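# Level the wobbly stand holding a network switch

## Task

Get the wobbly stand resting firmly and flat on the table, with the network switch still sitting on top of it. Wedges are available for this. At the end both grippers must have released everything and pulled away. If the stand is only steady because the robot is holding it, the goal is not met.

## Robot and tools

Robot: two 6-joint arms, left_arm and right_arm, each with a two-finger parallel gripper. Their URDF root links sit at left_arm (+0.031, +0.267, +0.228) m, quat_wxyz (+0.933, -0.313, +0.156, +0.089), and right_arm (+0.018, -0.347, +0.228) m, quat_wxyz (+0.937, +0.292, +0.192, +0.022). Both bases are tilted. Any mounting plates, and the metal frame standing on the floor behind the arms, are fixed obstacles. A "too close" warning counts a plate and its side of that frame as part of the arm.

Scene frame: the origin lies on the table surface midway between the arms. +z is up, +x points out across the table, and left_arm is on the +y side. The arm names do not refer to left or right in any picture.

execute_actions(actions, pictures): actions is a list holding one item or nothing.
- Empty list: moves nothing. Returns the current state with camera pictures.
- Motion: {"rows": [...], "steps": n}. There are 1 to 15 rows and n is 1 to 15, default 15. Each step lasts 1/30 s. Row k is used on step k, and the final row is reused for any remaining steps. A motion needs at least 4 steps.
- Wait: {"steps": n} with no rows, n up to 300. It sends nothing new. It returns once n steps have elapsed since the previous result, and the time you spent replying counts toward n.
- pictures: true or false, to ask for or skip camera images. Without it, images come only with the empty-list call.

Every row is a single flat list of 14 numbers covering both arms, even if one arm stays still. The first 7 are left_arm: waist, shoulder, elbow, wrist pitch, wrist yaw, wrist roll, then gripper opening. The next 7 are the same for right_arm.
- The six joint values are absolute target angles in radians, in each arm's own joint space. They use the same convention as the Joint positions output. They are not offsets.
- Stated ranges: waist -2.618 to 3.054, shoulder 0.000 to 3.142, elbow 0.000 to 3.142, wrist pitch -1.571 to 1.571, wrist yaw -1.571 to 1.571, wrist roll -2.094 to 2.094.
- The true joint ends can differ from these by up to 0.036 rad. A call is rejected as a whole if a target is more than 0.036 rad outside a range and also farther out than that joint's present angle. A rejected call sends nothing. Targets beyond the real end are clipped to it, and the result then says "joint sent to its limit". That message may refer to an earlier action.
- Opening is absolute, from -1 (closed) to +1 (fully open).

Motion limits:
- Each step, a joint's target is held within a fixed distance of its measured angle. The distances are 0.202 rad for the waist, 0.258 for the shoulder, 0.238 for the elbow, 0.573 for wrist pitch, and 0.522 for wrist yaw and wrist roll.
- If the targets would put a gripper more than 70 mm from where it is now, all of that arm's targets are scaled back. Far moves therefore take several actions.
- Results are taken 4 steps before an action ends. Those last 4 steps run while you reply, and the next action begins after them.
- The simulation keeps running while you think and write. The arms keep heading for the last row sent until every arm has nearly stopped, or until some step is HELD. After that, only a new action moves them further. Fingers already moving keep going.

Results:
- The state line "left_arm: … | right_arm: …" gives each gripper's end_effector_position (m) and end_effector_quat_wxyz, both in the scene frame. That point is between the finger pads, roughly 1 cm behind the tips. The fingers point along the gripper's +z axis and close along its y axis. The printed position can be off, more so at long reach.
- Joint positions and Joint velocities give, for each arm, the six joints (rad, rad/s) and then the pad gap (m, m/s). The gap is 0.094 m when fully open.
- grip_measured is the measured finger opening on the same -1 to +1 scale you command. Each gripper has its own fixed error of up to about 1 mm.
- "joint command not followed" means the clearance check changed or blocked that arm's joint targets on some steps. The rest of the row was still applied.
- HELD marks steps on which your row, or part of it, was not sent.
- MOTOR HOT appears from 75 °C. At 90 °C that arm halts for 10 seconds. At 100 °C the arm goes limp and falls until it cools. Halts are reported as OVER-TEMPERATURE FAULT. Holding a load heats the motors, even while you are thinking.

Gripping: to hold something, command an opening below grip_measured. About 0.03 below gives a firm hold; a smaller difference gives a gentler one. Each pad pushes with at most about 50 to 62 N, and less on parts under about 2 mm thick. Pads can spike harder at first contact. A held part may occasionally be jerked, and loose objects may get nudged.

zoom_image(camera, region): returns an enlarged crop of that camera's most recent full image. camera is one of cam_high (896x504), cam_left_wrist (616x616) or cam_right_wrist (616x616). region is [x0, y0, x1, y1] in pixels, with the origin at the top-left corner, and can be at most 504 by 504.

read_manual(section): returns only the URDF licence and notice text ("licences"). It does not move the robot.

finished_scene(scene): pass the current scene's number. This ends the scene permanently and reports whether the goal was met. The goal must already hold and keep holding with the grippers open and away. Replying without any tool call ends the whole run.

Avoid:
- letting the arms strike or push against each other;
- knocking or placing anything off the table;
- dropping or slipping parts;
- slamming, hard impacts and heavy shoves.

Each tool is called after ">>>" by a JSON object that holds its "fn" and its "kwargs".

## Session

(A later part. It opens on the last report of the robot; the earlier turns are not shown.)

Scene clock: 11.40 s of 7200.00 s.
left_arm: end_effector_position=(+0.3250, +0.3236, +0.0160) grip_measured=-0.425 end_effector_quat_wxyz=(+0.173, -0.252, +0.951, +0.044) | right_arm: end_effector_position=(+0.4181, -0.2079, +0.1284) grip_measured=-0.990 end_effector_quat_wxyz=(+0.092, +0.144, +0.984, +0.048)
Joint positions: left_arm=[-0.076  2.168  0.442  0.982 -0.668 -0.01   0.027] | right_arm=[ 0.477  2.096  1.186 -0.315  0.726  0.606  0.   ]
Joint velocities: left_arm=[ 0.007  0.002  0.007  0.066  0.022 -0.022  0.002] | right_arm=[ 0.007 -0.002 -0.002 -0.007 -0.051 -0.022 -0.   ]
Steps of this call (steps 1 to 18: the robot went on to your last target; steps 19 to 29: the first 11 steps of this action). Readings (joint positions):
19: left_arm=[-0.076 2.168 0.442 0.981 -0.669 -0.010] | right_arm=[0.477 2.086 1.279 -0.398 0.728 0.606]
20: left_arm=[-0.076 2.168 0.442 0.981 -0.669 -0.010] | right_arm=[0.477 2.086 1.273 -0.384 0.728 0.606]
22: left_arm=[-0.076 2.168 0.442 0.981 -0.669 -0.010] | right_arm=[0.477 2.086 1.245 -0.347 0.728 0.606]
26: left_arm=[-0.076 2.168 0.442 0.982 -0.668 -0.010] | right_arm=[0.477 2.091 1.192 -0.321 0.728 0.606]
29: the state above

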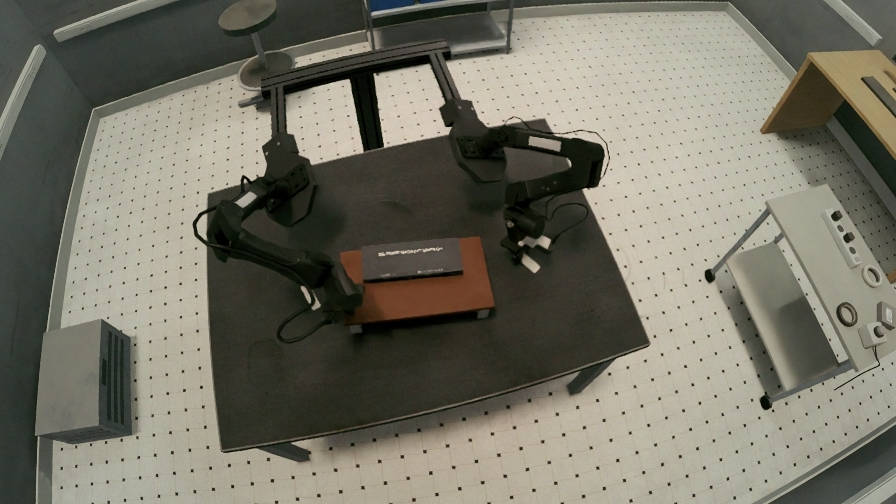

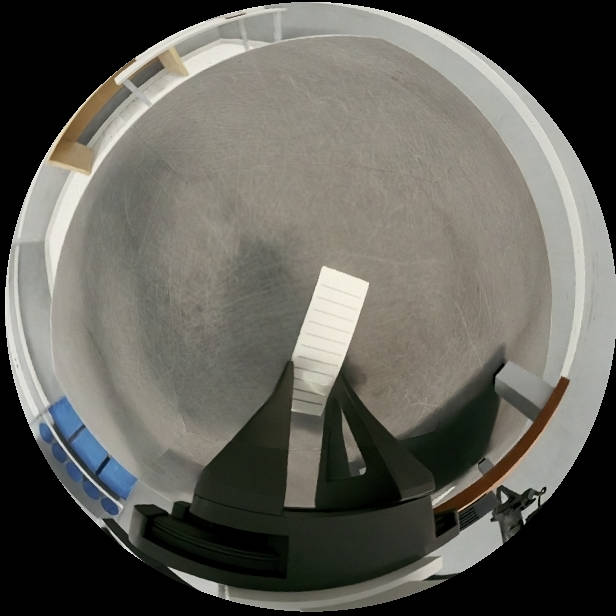

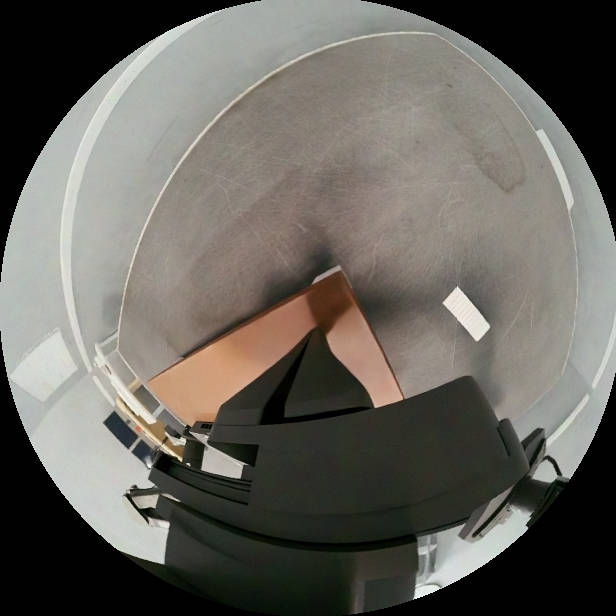

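>>> {"fn": "execute_actions", "kwargs": {"actions": [{"rows":[[-0.09,2.12,0.43,0.98,-0.68,-0.02,-0.45,0.495,2.09,1.175,-0.275,0.72,0.6,-1],[-0.12,2.06,0.41,0.9,-0.71,-0.05,-0.45,0.495,2.09,1.175,-0.275,0.72,0.6,-1],[-0.15,2.0,0.4,0.82,-0.73,-0.08,-0.45,0.495,2.09,1.175,-0.275,0.72,0.6,-1],[-0.18,1.93,0.39,0.74,-0.75,-0.1,-0.45,0.495,2.09,1.175,-0.275,0.72,0.6,-1],[-0.2,1.87,0.4,0.65,-0.75,0.0,-0.45,0.495,2.09,1.175,-0.275,0.72,0.6,-1],[-0.19,1.85,0.44,0.55,-0.7,0.2,-0.45,0.495,2.09,1.175,-0.275,0.72,0.6,-1],[-0.16,1.84,0.5,0.43,-0.64,0.45,-0.45,0.495,2.09,1.175,-0.275,0.72,0.6,-1],[-0.13,1.84,0.56,0.31,-0.58,0.7,-0.45,0.495,2.09,1.175,-0.275,0.72,0.6,-1],[-0.1,1.84,0.62,0.19,-0.52,0.95,-0.45,0.495,2.09,1.175,-0.275,0.72,0.6,-1],[-0.07,1.84,0.68,0.07,-0.46,1.2,-0.45,0.495,2.09,1.175,-0.275,0.72,0.6,-1],[-0.04,1.84,0.74,-0.05,-0.4,1.45,-0.45,0.495,2.09,1.175,-0.275,0.72,0.6,-1],[-0.01,1.85,0.8,-0.17,-0.33,1.7,-0.45,0.495,2.09,1.175,-0.275,0.72,0.6,-1],[0.02,1.86,0.86,-0.25,-0.27,1.9,-0.45,0.495,2.09,1.175,-0.275,0.72,0.6,-1],[0.04,1.87,0.9,-0.28,-0.25,2.015,-0.45,0.495,2.09,1.175,-0.275,0.72,0.6,-1]],"steps":15}]}}

>>> {"fn": "execute_actions", "kwargs": {"actions": [{"steps":15}], "pictures": true}}

Scene clock: 12.50 s of 7200.00 s.
left_arm: end_effector_position=(+0.3800, +0.3412, +0.0614) grip_measured=-0.425 end_effector_quat_wxyz=(+0.154, +0.028, +0.987, +0.027) | right_arm: end_effector_position=(+0.4221, -0.2066, +0.1294) grip_measured=-0.990 end_effector_quat_wxyz=(+0.099, +0.151, +0.982, +0.052)
Joint positions: left_arm=[-0.1    1.844  0.629  0.384 -0.572  0.481  0.027] | right_arm=[ 0.477  2.096  1.186 -0.294  0.726  0.606  0.   ]
Joint velocities: left_arm=[ 0.857 -0.017  1.78  -2.894  1.179  2.879 -0.001] | right_arm=[-0.012 -0.012  0.007 -0.007 -0.007  0.037 -0.001]
Steps of this call (steps 1 to 4: the last 4 steps of your previous action; steps 5 to 22: the robot went on to your last target; steps 23 to 33: the first 11 steps of this action). Readings (joint positions):
23: left_arm=[-0.076 2.164 0.442 0.980 -0.668 -0.011] | right_arm=[0.477 2.096 1.186 -0.294 0.726 0.606]
24: left_arm=[-0.080 2.148 0.439 0.964 -0.673 -0.017] | right_arm=[0.477 2.096 1.186 -0.294 0.726 0.606]
26: left_arm=[-0.114 2.064 0.421 0.893 -0.692 -0.041] | right_arm=[0.477 2.096 1.186 -0.294 0.726 0.606]
30: left_arm=[-0.169 1.861 0.460 0.655 -0.675 0.179] | right_arm=[0.477 2.096 1.186 -0.294 0.726 0.606]
33: the state above

Scene clock: 13.00 s of 7200.00 s.
left_arm: end_effector_position=(+0.3567, +0.3380, +0.0474) grip_measured=-0.424 end_effector_quat_wxyz=(+0.110, +0.671, +0.727, -0.095) | right_arm: end_effector_position=(+0.4221, -0.2066, +0.1294) grip_measured=-0.990 end_effector_quat_wxyz=(+0.099, +0.151, +0.982, +0.052)
Joint positions: left_arm=[ 0.052  1.855  0.904 -0.237 -0.284  1.837  0.027] | right_arm=[ 0.477  2.096  1.186 -0.294  0.726  0.606  0.   ]
Joint velocities: left_arm=[ 0.007  0.017  0.007 -0.125  0.081  1.194 -0.   ] | right_arm=[-0.002 -0.007 -0.002 -0.007  0.095  0.022 -0.   ]
Kept back: nothing.
Steps of this call (steps 1 to 4: the last 4 steps of your previous action; steps 5 to 15: the robot went on to your last target). Readings (joint positions):
1: left_arm=[-0.069 1.844 0.691 0.282 -0.527 0.582] | right_arm=[0.477 2.096 1.186 -0.294 0.726 0.606]
2: left_arm=[-0.037 1.844 0.752 0.182 -0.479 0.682] | right_arm=[0.477 2.096 1.186 -0.294 0.726 0.606]
4: left_arm=[0.020 1.848 0.852 0.033 -0.404 0.883] | right_arm=[0.477 2.096 1.186 -0.294 0.726 0.606]
8: left_arm=[0.054 1.848 0.904 -0.107 -0.333 1.281] | right_arm=[0.477 2.096 1.186 -0.294 0.726 0.606]
15: the state above

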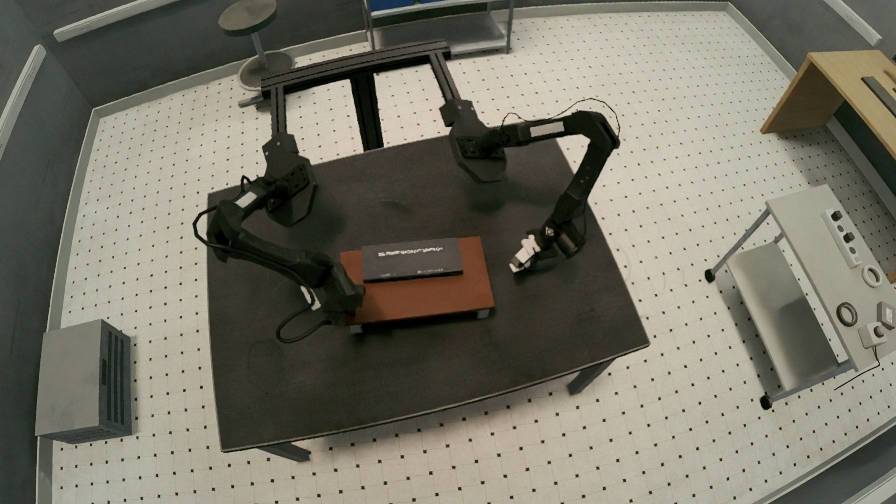

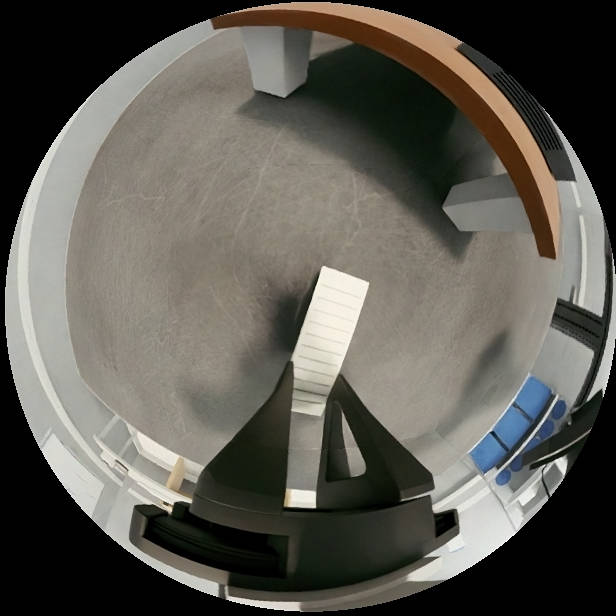

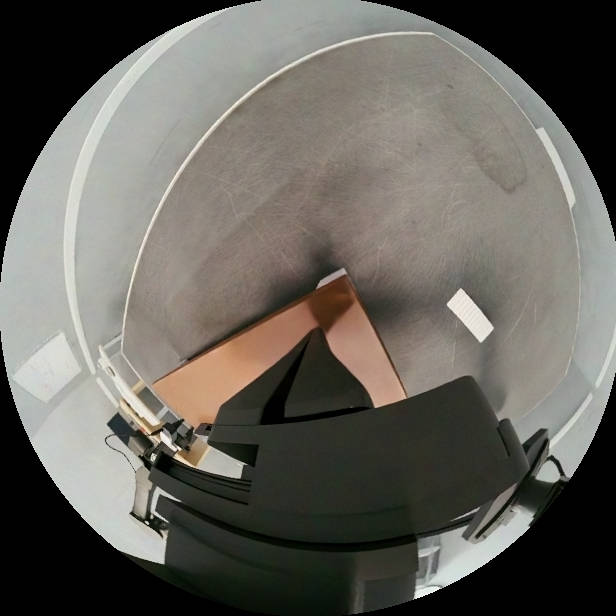

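>>> {"fn": "execute_actions", "kwargs": {"actions": [{"rows":[[0.05,1.89,0.89,-0.25,-0.25,2.02,-0.45,0.495,2.095,1.175,-0.275,0.72,0.6,-1],[0.05,1.91,0.88,-0.22,-0.25,2.02,-0.45,0.495,2.1,1.175,-0.275,0.72,0.6,-1],[0.05,1.93,0.87,-0.2,-0.25,2.02,-0.45,0.495,2.105,1.175,-0.275,0.72,0.6,-1],[0.05,1.95,0.865,-0.185,-0.25,2.02,-0.45,0.495,2.11,1.175,-0.275,0.72,0.6,-1],[0.05,1.98,0.865,-0.185,-0.25,2.02,-0.45,0.495,2.11,1.175,-0.275,0.72,0.6,-1]],"steps":15}]}}

>>> {"fn": "execute_actions", "kwargs": {"actions": [{"steps":6}], "pictures": true}}

Scene clock: 13.73 s of 7200.00 s.
left_arm: end_effector_position=(+0.3251, +0.3052, +0.0216) grip_measured=-0.424 end_effector_quat_wxyz=(+0.103, +0.745, +0.645, -0.135) | right_arm: end_effector_position=(+0.4191, -0.2044, +0.1255) grip_measured=-0.990 end_effector_quat_wxyz=(+0.095, +0.147, +0.983, +0.050)
Joint positions: left_arm=[ 0.052  1.976  0.873 -0.2   -0.272  2.013  0.027] | right_arm=[ 0.477  2.11   1.186 -0.292  0.726  0.606  0.   ]
Joint velocities: left_arm=[ 0.007 -0.007 -0.056  0.066 -0.037 -0.037  0.   ] | right_arm=[ 0.012  0.002 -0.007  0.007 -0.022 -0.051  0.001]
Steps of this call (steps 1 to 11: the robot went on to your last target; steps 12 to 22: the first 11 steps of this action). Readings (joint positions):
12: left_arm=[0.052 1.857 0.904 -0.255 -0.274 1.999] | right_arm=[0.477 2.096 1.186 -0.294 0.726 0.606]
13: left_arm=[0.052 1.862 0.904 -0.251 -0.274 2.002] | right_arm=[0.477 2.096 1.186 -0.294 0.726 0.606]
15: left_arm=[0.052 1.886 0.902 -0.228 -0.274 2.006] | right_arm=[0.477 2.098 1.186 -0.293 0.726 0.606]
19: left_arm=[0.052 1.960 0.887 -0.200 -0.273 2.011] | right_arm=[0.477 2.108 1.186 -0.292 0.726 0.606]
22: the state above

Scene clock: 13.93 s of 7200.00 s.
left_arm: end_effector_position=(+0.3258, +0.3054, +0.0214) grip_measured=-0.424 end_effector_quat_wxyz=(+0.104, +0.744, +0.646, -0.133) | right_arm: end_effector_position=(+0.4191, -0.2044, +0.1255) grip_measured=-0.990 end_effector_quat_wxyz=(+0.095, +0.147, +0.983, +0.050)
Joint positions: left_arm=[ 0.052  1.976  0.872 -0.196 -0.272  2.014  0.027] | right_arm=[ 0.477  2.11   1.186 -0.292  0.726  0.606  0.   ]
Joint velocities: left_arm=[-0.002 -0.012 -0.002  0.022  0.007 -0.066 -0.   ] | right_arm=[ 0.002 -0.002  0.002  0.022  0.037 -0.022 -0.   ]
Kept back: nothing.
Steps of this call (steps 1 to 4: the last 4 steps of your previous action; steps 5 to 6: the robot went on to your last target). Readings (joint positions):
1: left_arm=[0.052 1.976 0.872 -0.200 -0.272 2.014] | right_arm=[0.477 2.110 1.186 -0.292 0.726 0.606]
2: left_arm=[0.052 1.976 0.872 -0.199 -0.272 2.014] | right_arm=[0.477 2.110 1.186 -0.292 0.726 0.606]
4: left_arm=[0.052 1.976 0.872 -0.196 -0.272 2.014] | right_arm=[0.477 2.110 1.186 -0.292 0.726 0.606]
6: the state above

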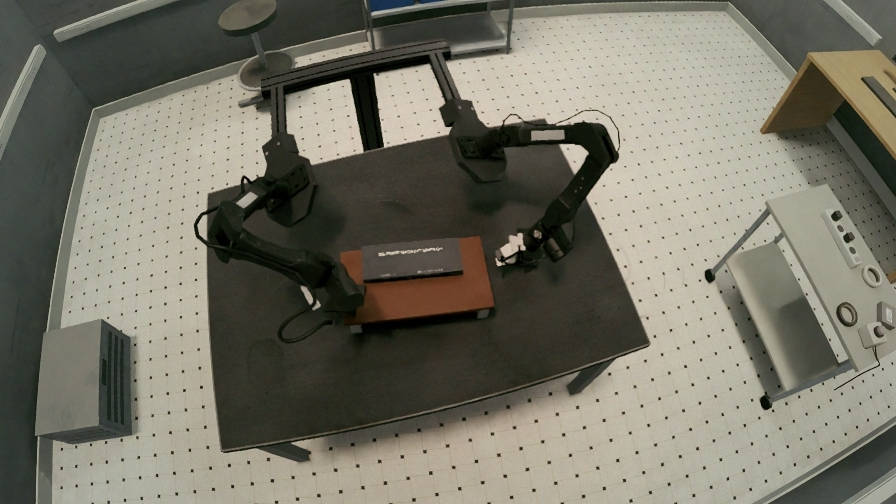

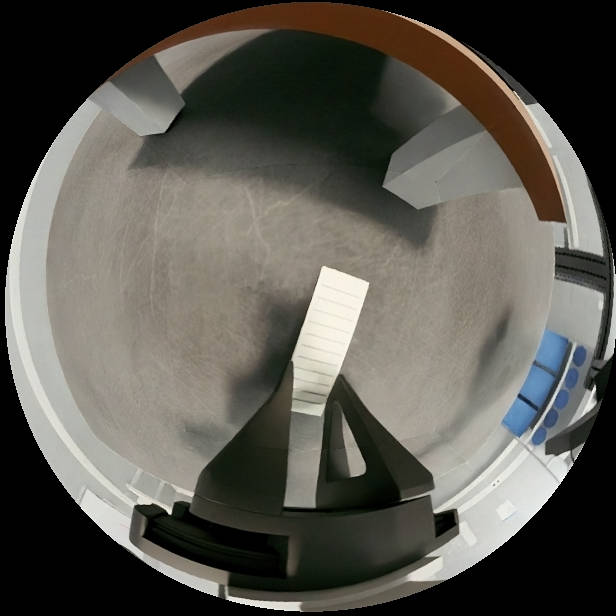

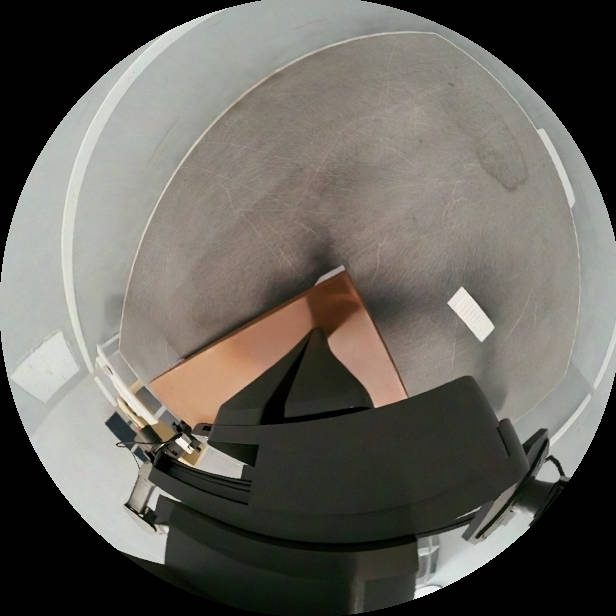

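>>> {"fn": "execute_actions", "kwargs": {"actions": [{"rows":[[0.055,1.955,0.845,-0.16,-0.24,2.03,-0.45,0.495,2.115,1.175,-0.27,0.72,0.6,-1],[0.06,1.945,0.825,-0.13,-0.235,2.04,-0.45,0.495,2.12,1.175,-0.265,0.72,0.6,-1],[0.064,1.938,0.805,-0.11,-0.235,2.045,-0.45,0.495,2.125,1.175,-0.26,0.72,0.6,-1],[0.068,1.932,0.785,-0.09,-0.235,2.045,-0.45,0.49,2.13,1.175,-0.255,0.72,0.6,-1],[0.068,1.928,0.765,-0.085,-0.235,2.045,-0.45,0.49,2.13,1.175,-0.255,0.72,0.6,-1],[0.068,1.925,0.747,-0.085,-0.235,2.045,-0.45,0.49,2.13,1.175,-0.255,0.72,0.6,-1]],"steps":15}]}}

>>> {"fn": "execute_actions", "kwargs": {"actions": [{"steps":6}], "pictures": true}}

Scene clock: 14.70 s of 7200.00 s.
left_arm: end_effector_position=(+0.3018, +0.3005, +0.0227) grip_measured=-0.424 end_effector_quat_wxyz=(+0.109, +0.746, +0.643, -0.133) | right_arm: end_effector_position=(+0.4194, -0.2012, +0.1224) grip_measured=-0.990 end_effector_quat_wxyz=(+0.097, +0.149, +0.983, +0.051)
Joint positions: left_arm=[ 0.068  1.936  0.759 -0.115 -0.26   2.037  0.027] | right_arm=[ 0.477  2.123  1.186 -0.272  0.726  0.606  0.   ]
Joint velocities: left_arm=[-0.012  0.002 -0.051 -0.007 -0.081  0.037 -0.001] | right_arm=[-0.007  0.007 -0.022  0.007  0.022  0.007 -0.002]
Steps of this call (steps 1 to 12: the robot went on to your last target; steps 13 to 23: the first 11 steps of this action). Readings (joint positions):
13: left_arm=[0.052 1.976 0.871 -0.192 -0.271 2.016] | right_arm=[0.477 2.110 1.186 -0.292 0.726 0.606]
14: left_arm=[0.053 1.974 0.865 -0.180 -0.269 2.019] | right_arm=[0.477 2.110 1.186 -0.291 0.726 0.606]
16: left_arm=[0.058 1.960 0.838 -0.148 -0.264 2.026] | right_arm=[0.477 2.113 1.186 -0.286 0.726 0.606]
20: left_arm=[0.067 1.936 0.774 -0.116 -0.262 2.034] | right_arm=[0.477 2.121 1.186 -0.274 0.726 0.606]
23: the state above

Scene clock: 14.90 s of 7200.00 s.
left_arm: end_effector_position=(+0.3052, +0.3013, +0.0222) grip_measured=-0.424 end_effector_quat_wxyz=(+0.112, +0.745, +0.645, -0.127) | right_arm: end_effector_position=(+0.4194, -0.2012, +0.1224) grip_measured=-0.990 end_effector_quat_wxyz=(+0.097, +0.149, +0.983, +0.051)
Joint positions: left_arm=[ 0.068  1.936  0.759 -0.101 -0.259  2.039  0.027] | right_arm=[ 0.477  2.123  1.186 -0.272  0.726  0.606  0.   ]
Joint velocities: left_arm=[-0.007  0.017 -0.017  0.051  0.022  0.022 -0.002] | right_arm=[-0.032  0.002  0.002  0.007 -0.007  0.007  0.   ]
Kept back: nothing.
Steps of this call (steps 1 to 4: the last 4 steps of your previous action; steps 5 to 6: the robot went on to your last target). Readings (joint positions):
1: left_arm=[0.068 1.936 0.759 -0.115 -0.260 2.038] | right_arm=[0.477 2.123 1.186 -0.272 0.726 0.606]
2: left_arm=[0.068 1.936 0.759 -0.111 -0.259 2.038] | right_arm=[0.477 2.123 1.186 -0.272 0.726 0.606]
4: left_arm=[0.068 1.936 0.759 -0.104 -0.259 2.038] | right_arm=[0.477 2.123 1.186 -0.272 0.726 0.606]
6: the state above

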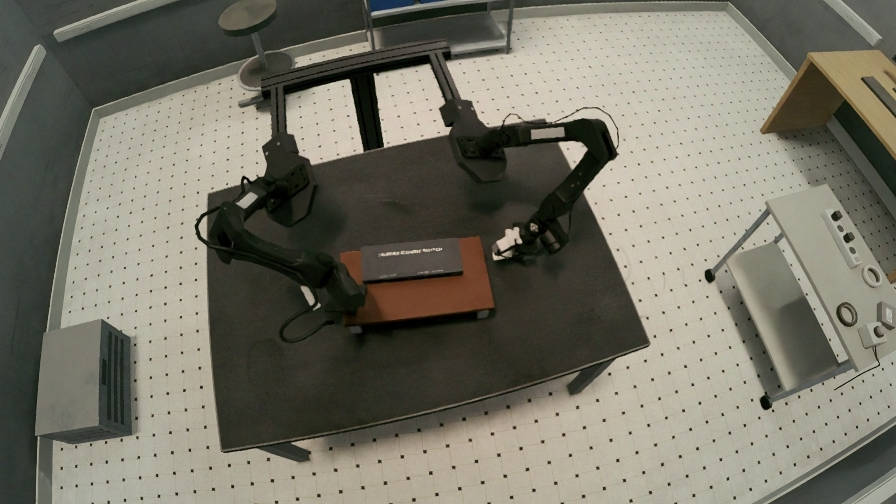

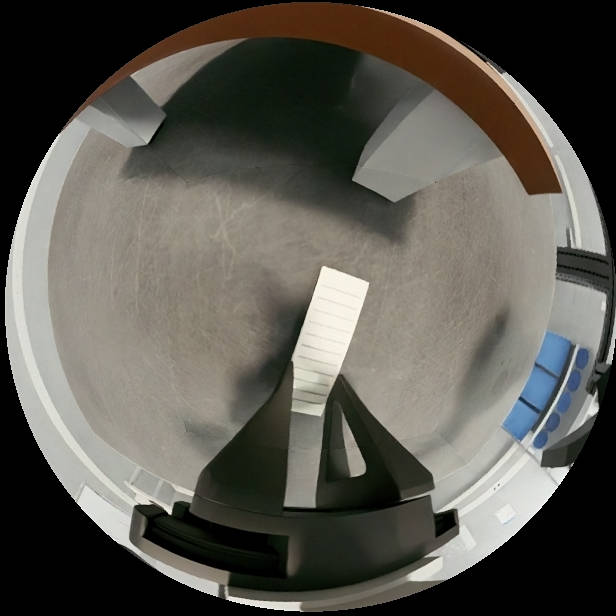

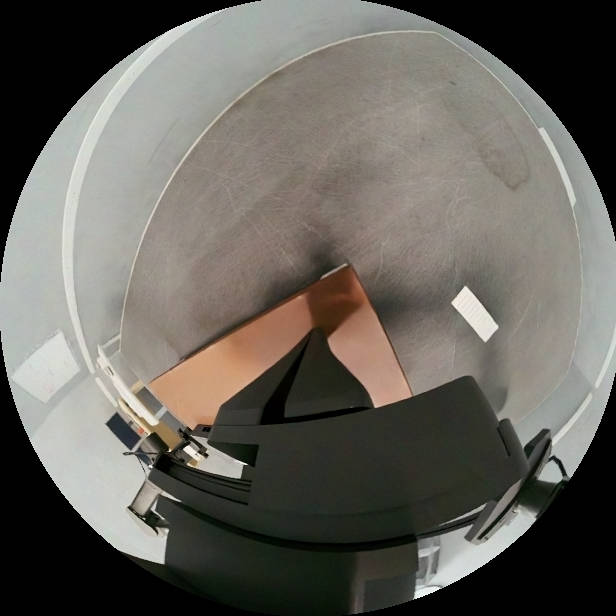

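>>> {"fn": "execute_actions", "kwargs": {"actions": [{"rows":[[0.06,1.95,0.74,-0.07,-0.24,2.03,-0.45,0.485,2.135,1.175,-0.25,0.72,0.6,-1],[0.055,1.96,0.735,-0.05,-0.24,2.03,-0.45,0.48,2.14,1.175,-0.245,0.72,0.6,-1],[0.05,1.97,0.73,-0.04,-0.24,2.03,-0.45,0.475,2.145,1.175,-0.24,0.72,0.6,-1],[0.05,1.98,0.728,-0.04,-0.24,2.03,-0.45,0.475,2.145,1.175,-0.24,0.72,0.6,-1]],"steps":15}]}}

>>> {"fn": "execute_actions", "kwargs": {"actions": [{"steps":6}], "pictures": true}}

Scene clock: 15.57 s of 7200.00 s.
left_arm: end_effector_position=(+0.3038, +0.2950, +0.0177) grip_measured=-0.424 end_effector_quat_wxyz=(+0.115, +0.744, +0.646, -0.125) | right_arm: end_effector_position=(+0.4203, -0.2007, +0.1184) grip_measured=-0.990 end_effector_quat_wxyz=(+0.098, +0.153, +0.982, +0.051)
Joint positions: left_arm=[ 0.062  1.961  0.746 -0.057 -0.257  2.034  0.027] | right_arm=[ 0.471  2.133  1.186 -0.255  0.726  0.606  0.   ]
Joint velocities: left_arm=[ 0.017  0.002 -0.002 -0.007  0.066 -0.007  0.   ] | right_arm=[ 0.007  0.007 -0.002  0.022  0.051 -0.022  0.   ]
Steps of this call (steps 1 to 9: the robot went on to your last target; steps 10 to 20: the first 11 steps of this action). Readings (joint positions):
10: left_arm=[0.068 1.936 0.759 -0.094 -0.259 2.038] | right_arm=[0.477 2.123 1.186 -0.272 0.726 0.606]
11: left_arm=[0.068 1.936 0.759 -0.089 -0.259 2.038] | right_arm=[0.477 2.124 1.186 -0.271 0.726 0.606]
13: left_arm=[0.066 1.941 0.755 -0.072 -0.259 2.036] | right_arm=[0.475 2.128 1.186 -0.264 0.726 0.606]
17: left_arm=[0.063 1.959 0.748 -0.057 -0.258 2.035] | right_arm=[0.471 2.133 1.186 -0.255 0.726 0.606]
20: the state above

Scene clock: 15.77 s of 7200.00 s.
left_arm: end_effector_position=(+0.3039, +0.2950, +0.0177) grip_measured=-0.424 end_effector_quat_wxyz=(+0.115, +0.744, +0.646, -0.125) | right_arm: end_effector_position=(+0.4203, -0.2007, +0.1184) grip_measured=-0.990 end_effector_quat_wxyz=(+0.098, +0.153, +0.982, +0.051)
Joint positions: left_arm=[ 0.062  1.961  0.746 -0.057 -0.257  2.034  0.027] | right_arm=[ 0.471  2.133  1.186 -0.255  0.726  0.606  0.   ]
Joint velocities: left_arm=[-0.012  0.012  0.002 -0.007  0.022  0.037  0.001] | right_arm=[ 0.007  0.007  0.012 -0.125  0.081 -0.007 -0.   ]
Kept back: nothing.
Steps of this call (steps 1 to 4: the last 4 steps of your previous action; steps 5 to 6: the robot went on to your last target). Readings (joint positions):
1: left_arm=[0.062 1.961 0.746 -0.057 -0.257 2.034] | right_arm=[0.471 2.133 1.186 -0.255 0.726 0.606]
2: left_arm=[0.062 1.961 0.746 -0.057 -0.257 2.034] | right_arm=[0.471 2.133 1.186 -0.255 0.726 0.606]
4: left_arm=[0.062 1.961 0.746 -0.057 -0.257 2.034] | right_arm=[0.471 2.133 1.186 -0.255 0.726 0.606]
6: the state above

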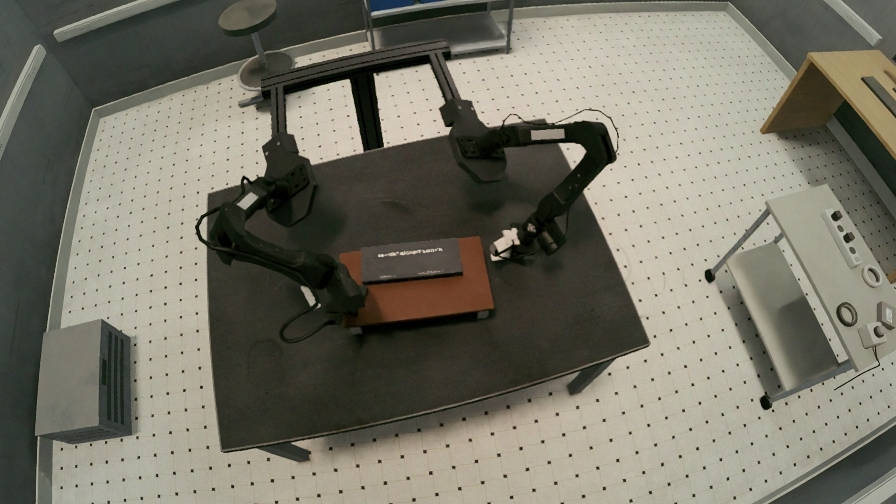

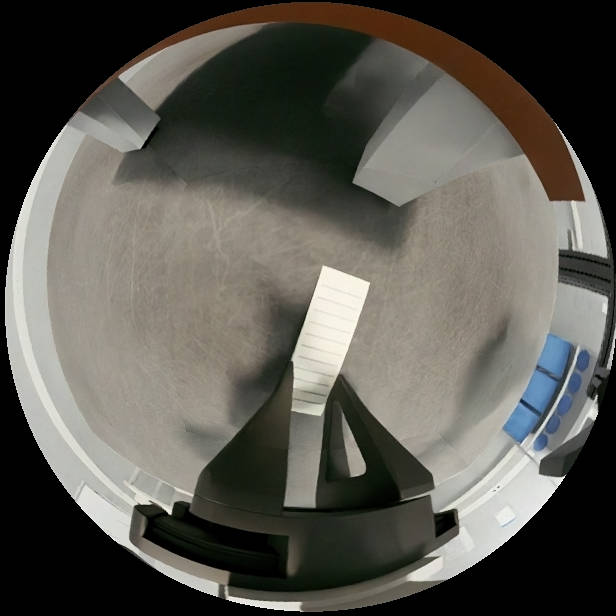

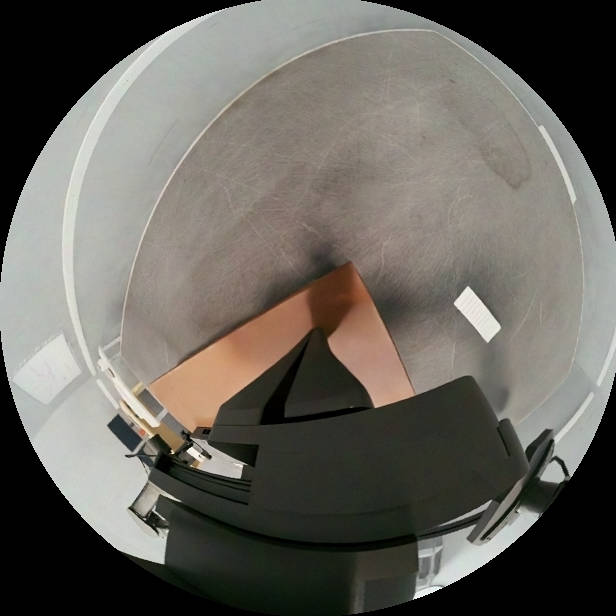

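>>> {"fn": "execute_actions", "kwargs": {"actions": [{"rows":[[0.05,1.97,0.718,-0.03,-0.24,2.03,-0.45,0.47,2.15,1.175,-0.235,0.72,0.6,-1],[0.05,1.97,0.708,-0.022,-0.24,2.03,-0.45,0.468,2.155,1.175,-0.23,0.72,0.6,-1],[0.05,1.97,0.708,-0.022,-0.24,2.03,-0.45,0.466,2.16,1.175,-0.23,0.72,0.6,-1]],"steps":15}], "pictures": true}}

Scene clock: 16.37 s of 7200.00 s.
left_arm: end_effector_position=(+0.3007, +0.2928, +0.0173) grip_measured=-0.424 end_effector_quat_wxyz=(+0.116, +0.744, +0.647, -0.124) | right_arm: end_effector_position=(+0.4201, -0.2006, +0.1180) grip_measured=-0.990 end_effector_quat_wxyz=(+0.098, +0.153, +0.982, +0.050)
Joint positions: left_arm=[ 0.062  1.961  0.728 -0.037 -0.254  2.034  0.027] | right_arm=[ 0.471  2.135  1.186 -0.255  0.727  0.606  0.   ]
Joint velocities: left_arm=[-0.007  0.002 -0.007  0.051 -0.007 -0.11  -0.001] | right_arm=[-0.022 -0.007 -0.002 -0.007 -0.022  0.051  0.   ]
Steps of this call (steps 1 to 7: the robot went on to your last target; steps 8 to 18: the first 11 steps of this action). Readings (joint positions):
8: left_arm=[0.062 1.961 0.744 -0.055 -0.257 2.034] | right_arm=[0.471 2.133 1.186 -0.255 0.726 0.606]
9: left_arm=[0.062 1.961 0.741 -0.049 -0.257 2.034] | right_arm=[0.471 2.134 1.186 -0.255 0.726 0.606]
11: left_arm=[0.062 1.961 0.733 -0.041 -0.256 2.034] | right_arm=[0.471 2.135 1.186 -0.255 0.727 0.606]
15: left_arm=[0.062 1.961 0.728 -0.037 -0.254 2.034] | right_arm=[0.471 2.135 1.186 -0.255 0.727 0.606]
18: the state above

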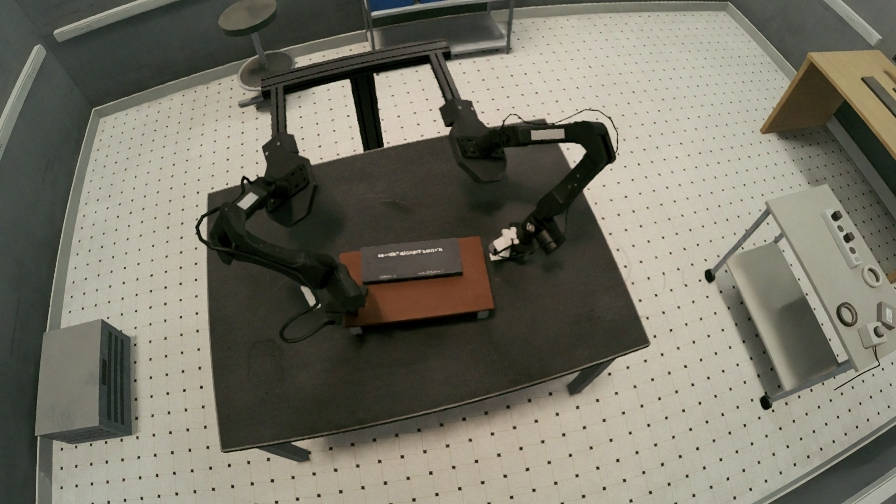

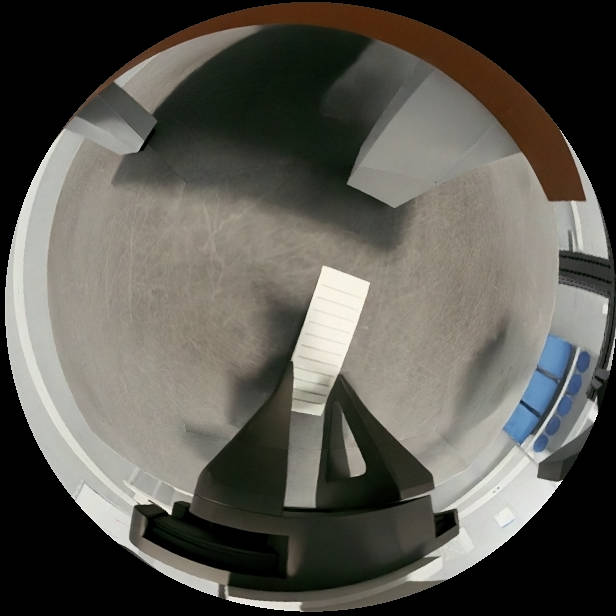

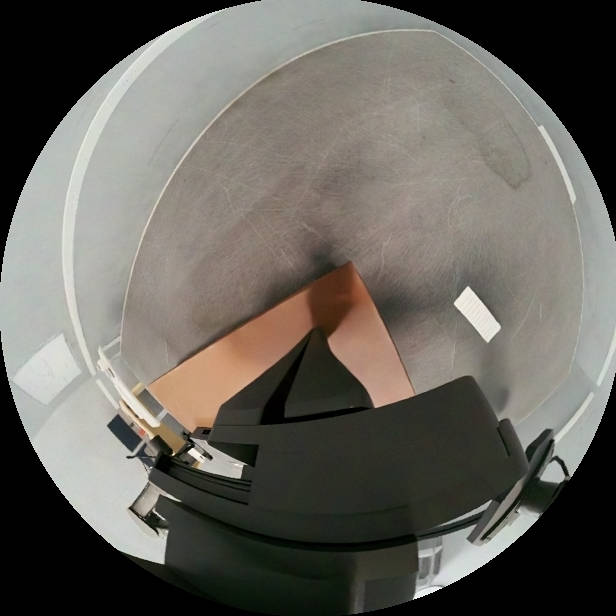

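>>> {"fn": "execute_actions", "kwargs": {"actions": [{"rows":[[0.05,1.97,0.708,-0.022,-0.24,2.03,-0.3,0.468,2.15,1.175,-0.24,0.72,0.6,-1],[0.05,1.97,0.708,-0.022,-0.24,2.03,-0.1,0.468,2.15,1.175,-0.24,0.72,0.6,-1],[0.05,1.97,0.708,-0.022,-0.24,2.03,0.1,0.468,2.15,1.175,-0.24,0.72,0.6,-1],[0.05,1.97,0.708,-0.022,-0.24,2.03,0.1,0.468,2.15,1.175,-0.24,0.72,0.6,-1],[0.06,1.93,0.73,-0.1,-0.24,2.03,0.1,0.468,2.15,1.175,-0.24,0.72,0.6,-1],[0.06,1.89,0.73,-0.16,-0.24,2.03,0.1,0.468,2.15,1.175,-0.24,0.72,0.6,-1],[0.06,1.85,0.74,-0.21,-0.24,2.03,0.1,0.468,2.15,1.175,-0.24,0.72,0.6,-1],[0.06,1.81,0.75,-0.24,-0.24,2.0,0.1,0.468,2.15,1.175,-0.24,0.72,0.6,-1],[0.07,1.8,0.78,-0.3,-0.2,1.8,0.1,0.468,2.15,1.175,-0.24,0.72,0.6,-1],[0.1,1.81,0.83,-0.38,-0.12,1.55,-0.2,0.468,2.15,1.175,-0.24,0.72,0.6,-1],[0.14,1.83,0.88,-0.46,-0.05,1.3,-0.5,0.468,2.15,1.175,-0.24,0.72,0.6,-1],[0.18,1.85,0.93,-0.54,0.03,1.05,-0.8,0.468,2.15,1.175,-0.24,0.72,0.6,-1],[0.23,1.87,0.98,-0.61,0.1,0.85,-1,0.468,2.15,1.175,-0.24,0.72,0.6,-1],[0.27,1.9,1.03,-0.65,0.16,0.72,-1,0.468,2.15,1.175,-0.24,0.72,0.6,-1],[0.31,1.925,1.065,-0.66,0.17,0.7,-1,0.468,2.15,1.175,-0.24,0.72,0.6,-1]],"steps":15}]}}

>>> {"fn": "execute_actions", "kwargs": {"actions": [{"steps":16}], "pictures": true}}

Scene clock: 17.57 s of 7200.00 s.
left_arm: end_effector_position=(+0.3048, +0.3108, +0.0469) grip_measured=-0.320 end_effector_quat_wxyz=(+0.113, +0.662, +0.722, -0.167) | right_arm: end_effector_position=(+0.4201, -0.2006, +0.1180) grip_measured=-0.990 end_effector_quat_wxyz=(+0.098, +0.153, +0.982, +0.050)
Joint positions: left_arm=[ 0.083  1.833  0.783 -0.258 -0.198  1.816  0.032] | right_arm=[ 0.471  2.135  1.186 -0.255  0.727  0.606  0.   ]
Joint velocities: left_arm=[ 0.525 -0.198  1.121 -1.604  0.989 -2.791 -0.358] | right_arm=[-0.012 -0.017 -0.032  0.022  0.11  -0.007 -0.001]
Steps of this call (steps 1 to 4: the last 4 steps of your previous action; steps 5 to 15: the robot went on to your last target; steps 16 to 25: nothing new was sent; steps 26 to 36: the first 11 steps of this action). Readings (joint positions):
26: left_arm=[0.062 1.961 0.728 -0.036 -0.254 2.034] | right_arm=[0.471 2.135 1.186 -0.255 0.727 0.606]
27: left_arm=[0.062 1.961 0.728 -0.036 -0.254 2.034] | right_arm=[0.471 2.135 1.186 -0.255 0.727 0.606]
29: left_arm=[0.062 1.961 0.728 -0.035 -0.254 2.034] | right_arm=[0.471 2.135 1.186 -0.255 0.727 0.606]
33: left_arm=[0.062 1.905 0.728 -0.116 -0.254 2.029] | right_arm=[0.471 2.135 1.186 -0.255 0.727 0.606]
36: the state above

Scene clock: 18.10 s of 7200.00 s.
left_arm: end_effector_position=(+0.3121, +0.3441, +0.0509) grip_measured=-0.994 end_effector_quat_wxyz=(-0.009, +0.087, +0.928, -0.362) | right_arm: end_effector_position=(+0.4201, -0.2006, +0.1180) grip_measured=-0.990 end_effector_quat_wxyz=(+0.098, +0.153, +0.982, +0.050)
Joint positions: left_arm=[ 0.321  1.909  1.067 -0.632  0.136  0.754  0.   ] | right_arm=[ 0.471  2.135  1.186 -0.255  0.727  0.606  0.   ]
Joint velocities: left_arm=[-0.002 -0.017 -0.002 -0.168  0.125 -0.374 -0.001] | right_arm=[-0.017 -0.012 -0.012 -0.007  0.007 -0.022  0.   ]
Kept back: nothing.
Steps of this call (steps 1 to 4: the last 4 steps of your previous action; steps 5 to 16: the robot went on to your last target). Readings (joint positions):
1: left_arm=[0.108 1.832 0.828 -0.313 -0.156 1.715] | right_arm=[0.471 2.135 1.186 -0.255 0.727 0.606]
2: left_arm=[0.142 1.838 0.879 -0.368 -0.107 1.615] | right_arm=[0.471 2.135 1.186 -0.255 0.727 0.606]
4: left_arm=[0.226 1.863 0.984 -0.461 -0.013 1.413] | right_arm=[0.471 2.135 1.186 -0.255 0.727 0.606]
8: left_arm=[0.330 1.893 1.067 -0.526 0.071 1.026] | right_arm=[0.471 2.135 1.186 -0.255 0.727 0.606]
16: the state above

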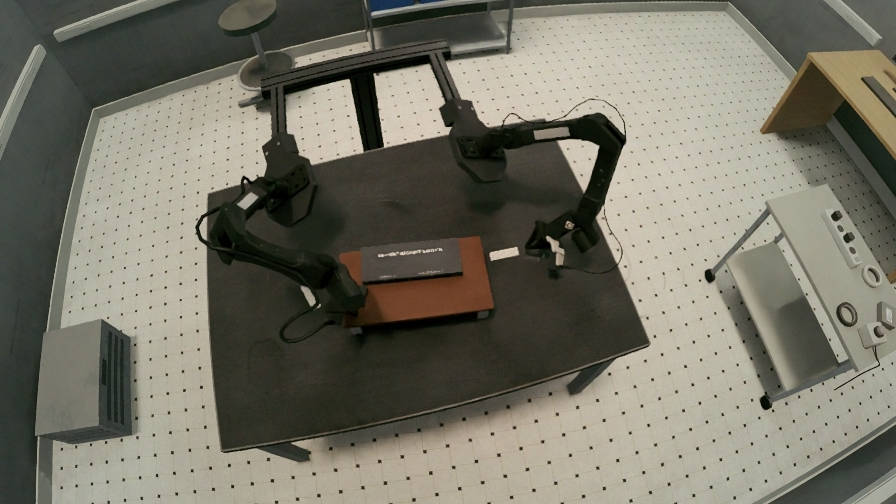

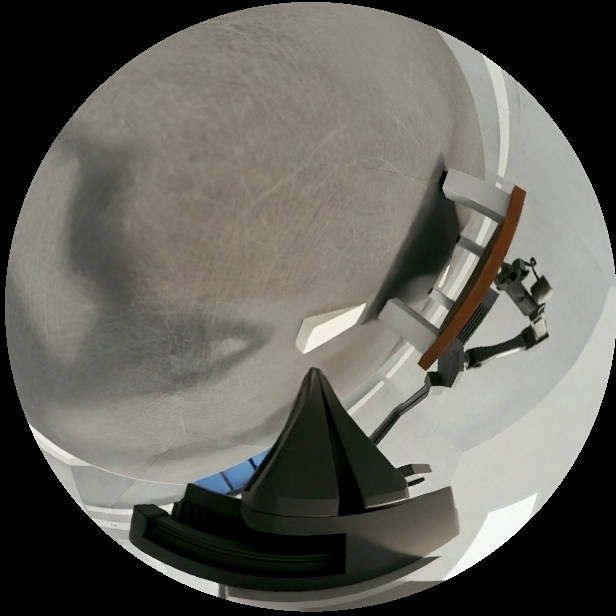

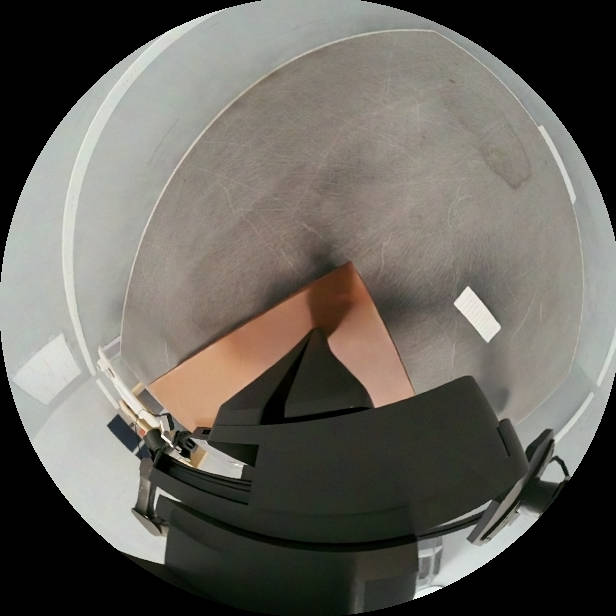

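>>> {"fn": "execute_actions", "kwargs": {"actions": [{"rows":[[0.325,1.95,1.09,-0.62,0.18,0.74,-1,0.468,2.15,1.175,-0.24,0.72,0.6,-1],[0.335,1.98,1.1,-0.6,0.18,0.75,-1,0.468,2.15,1.175,-0.24,0.72,0.6,-1],[0.345,2.01,1.115,-0.58,0.18,0.755,-1,0.468,2.15,1.175,-0.24,0.72,0.6,-1],[0.352,2.035,1.125,-0.57,0.18,0.755,-1,0.468,2.15,1.175,-0.24,0.72,0.6,-1],[0.356,2.055,1.135,-0.57,0.18,0.755,-1,0.468,2.15,1.175,-0.24,0.72,0.6,-1],[0.358,2.068,1.135,-0.57,0.18,0.755,-1,0.468,2.15,1.175,-0.24,0.72,0.6,-1]],"steps":15}]}}

>>> {"fn": "execute_actions", "kwargs": {"actions": [{"steps":6}], "pictures": true}}

Scene clock: 18.67 s of 7200.00 s.
left_arm: end_effector_position=(+0.3030, +0.3303, +0.0150) grip_measured=-0.994 end_effector_quat_wxyz=(-0.037, +0.063, +0.920, -0.386) | right_arm: end_effector_position=(+0.4201, -0.2006, +0.1180) grip_measured=-0.990 end_effector_quat_wxyz=(+0.098, +0.153, +0.982, +0.050)
Joint positions: left_arm=[ 0.361  2.065  1.12  -0.594  0.159  0.741  0.   ] | right_arm=[ 0.471  2.135  1.186 -0.255  0.727  0.606  0.   ]
Joint velocities: left_arm=[-0.007  0.007 -0.012  0.037  0.066 -0.007 -0.001] | right_arm=[-0.002  0.017 -0.002  0.051 -0.125  0.007 -0.001]
Steps of this call (steps 1 to 6: the robot went on to your last target; steps 7 to 17: the first 11 steps of this action). Readings (joint positions):
7: left_arm=[0.321 1.911 1.068 -0.644 0.148 0.716] | right_arm=[0.471 2.135 1.186 -0.255 0.727 0.606]
8: left_arm=[0.322 1.919 1.072 -0.644 0.151 0.721] | right_arm=[0.471 2.135 1.186 -0.255 0.727 0.606]
10: left_arm=[0.332 1.957 1.093 -0.633 0.157 0.730] | right_arm=[0.471 2.135 1.186 -0.255 0.727 0.606]
14: left_arm=[0.357 2.047 1.120 -0.595 0.159 0.739] | right_arm=[0.471 2.135 1.186 -0.255 0.727 0.606]
17: the state above

Scene clock: 18.87 s of 7200.00 s.
left_arm: end_effector_position=(+0.3039, +0.3305, +0.0146) grip_measured=-0.994 end_effector_quat_wxyz=(-0.034, +0.064, +0.920, -0.385) | right_arm: end_effector_position=(+0.4201, -0.2006, +0.1180) grip_measured=-0.990 end_effector_quat_wxyz=(+0.098, +0.153, +0.982, +0.050)
Joint positions: left_arm=[ 0.361  2.065  1.12  -0.591  0.159  0.744  0.   ] | right_arm=[ 0.471  2.135  1.186 -0.255  0.727  0.606  0.   ]
Joint velocities: left_arm=[-0.007 -0.002  0.022 -0.022 -0.037 -0.022 -0.   ] | right_arm=[-0.007 -0.007 -0.012 -0.022 -0.095  0.007 -0.   ]
Kept back: nothing.
Steps of this call (steps 1 to 4: the last 4 steps of your previous action; steps 5 to 6: the robot went on to your last target). Readings (joint positions):
1: left_arm=[0.361 2.065 1.120 -0.594 0.159 0.742] | right_arm=[0.471 2.135 1.186 -0.255 0.727 0.606]
2: left_arm=[0.361 2.065 1.120 -0.593 0.159 0.743] | right_arm=[0.471 2.135 1.186 -0.255 0.727 0.606]
4: left_arm=[0.361 2.065 1.120 -0.591 0.159 0.744] | right_arm=[0.471 2.135 1.186 -0.255 0.727 0.606]
6: the state above

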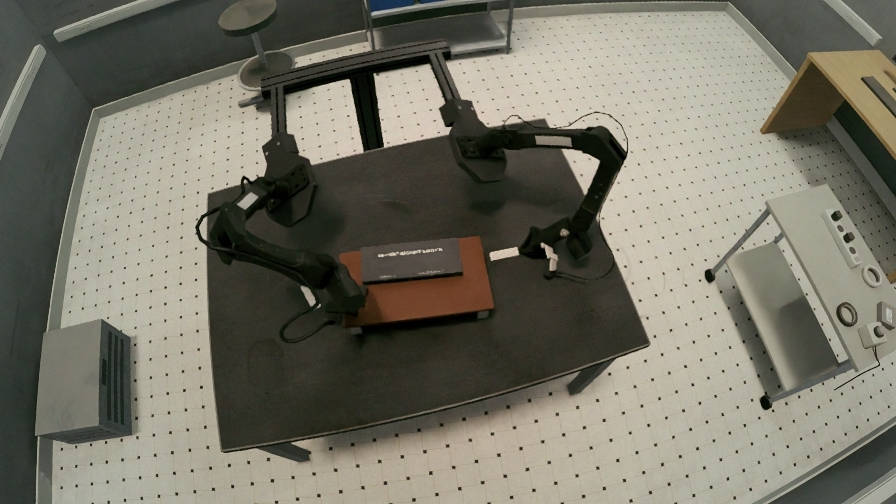

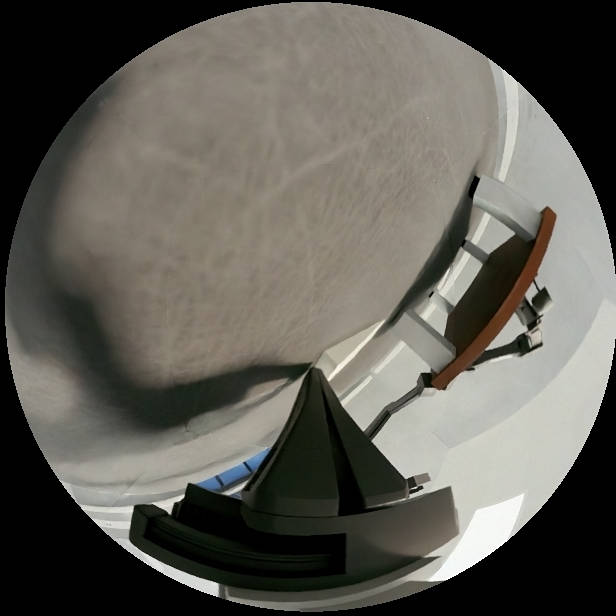

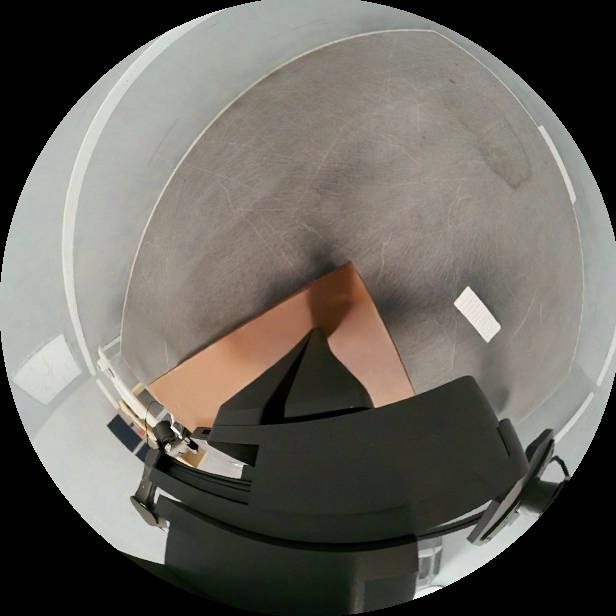

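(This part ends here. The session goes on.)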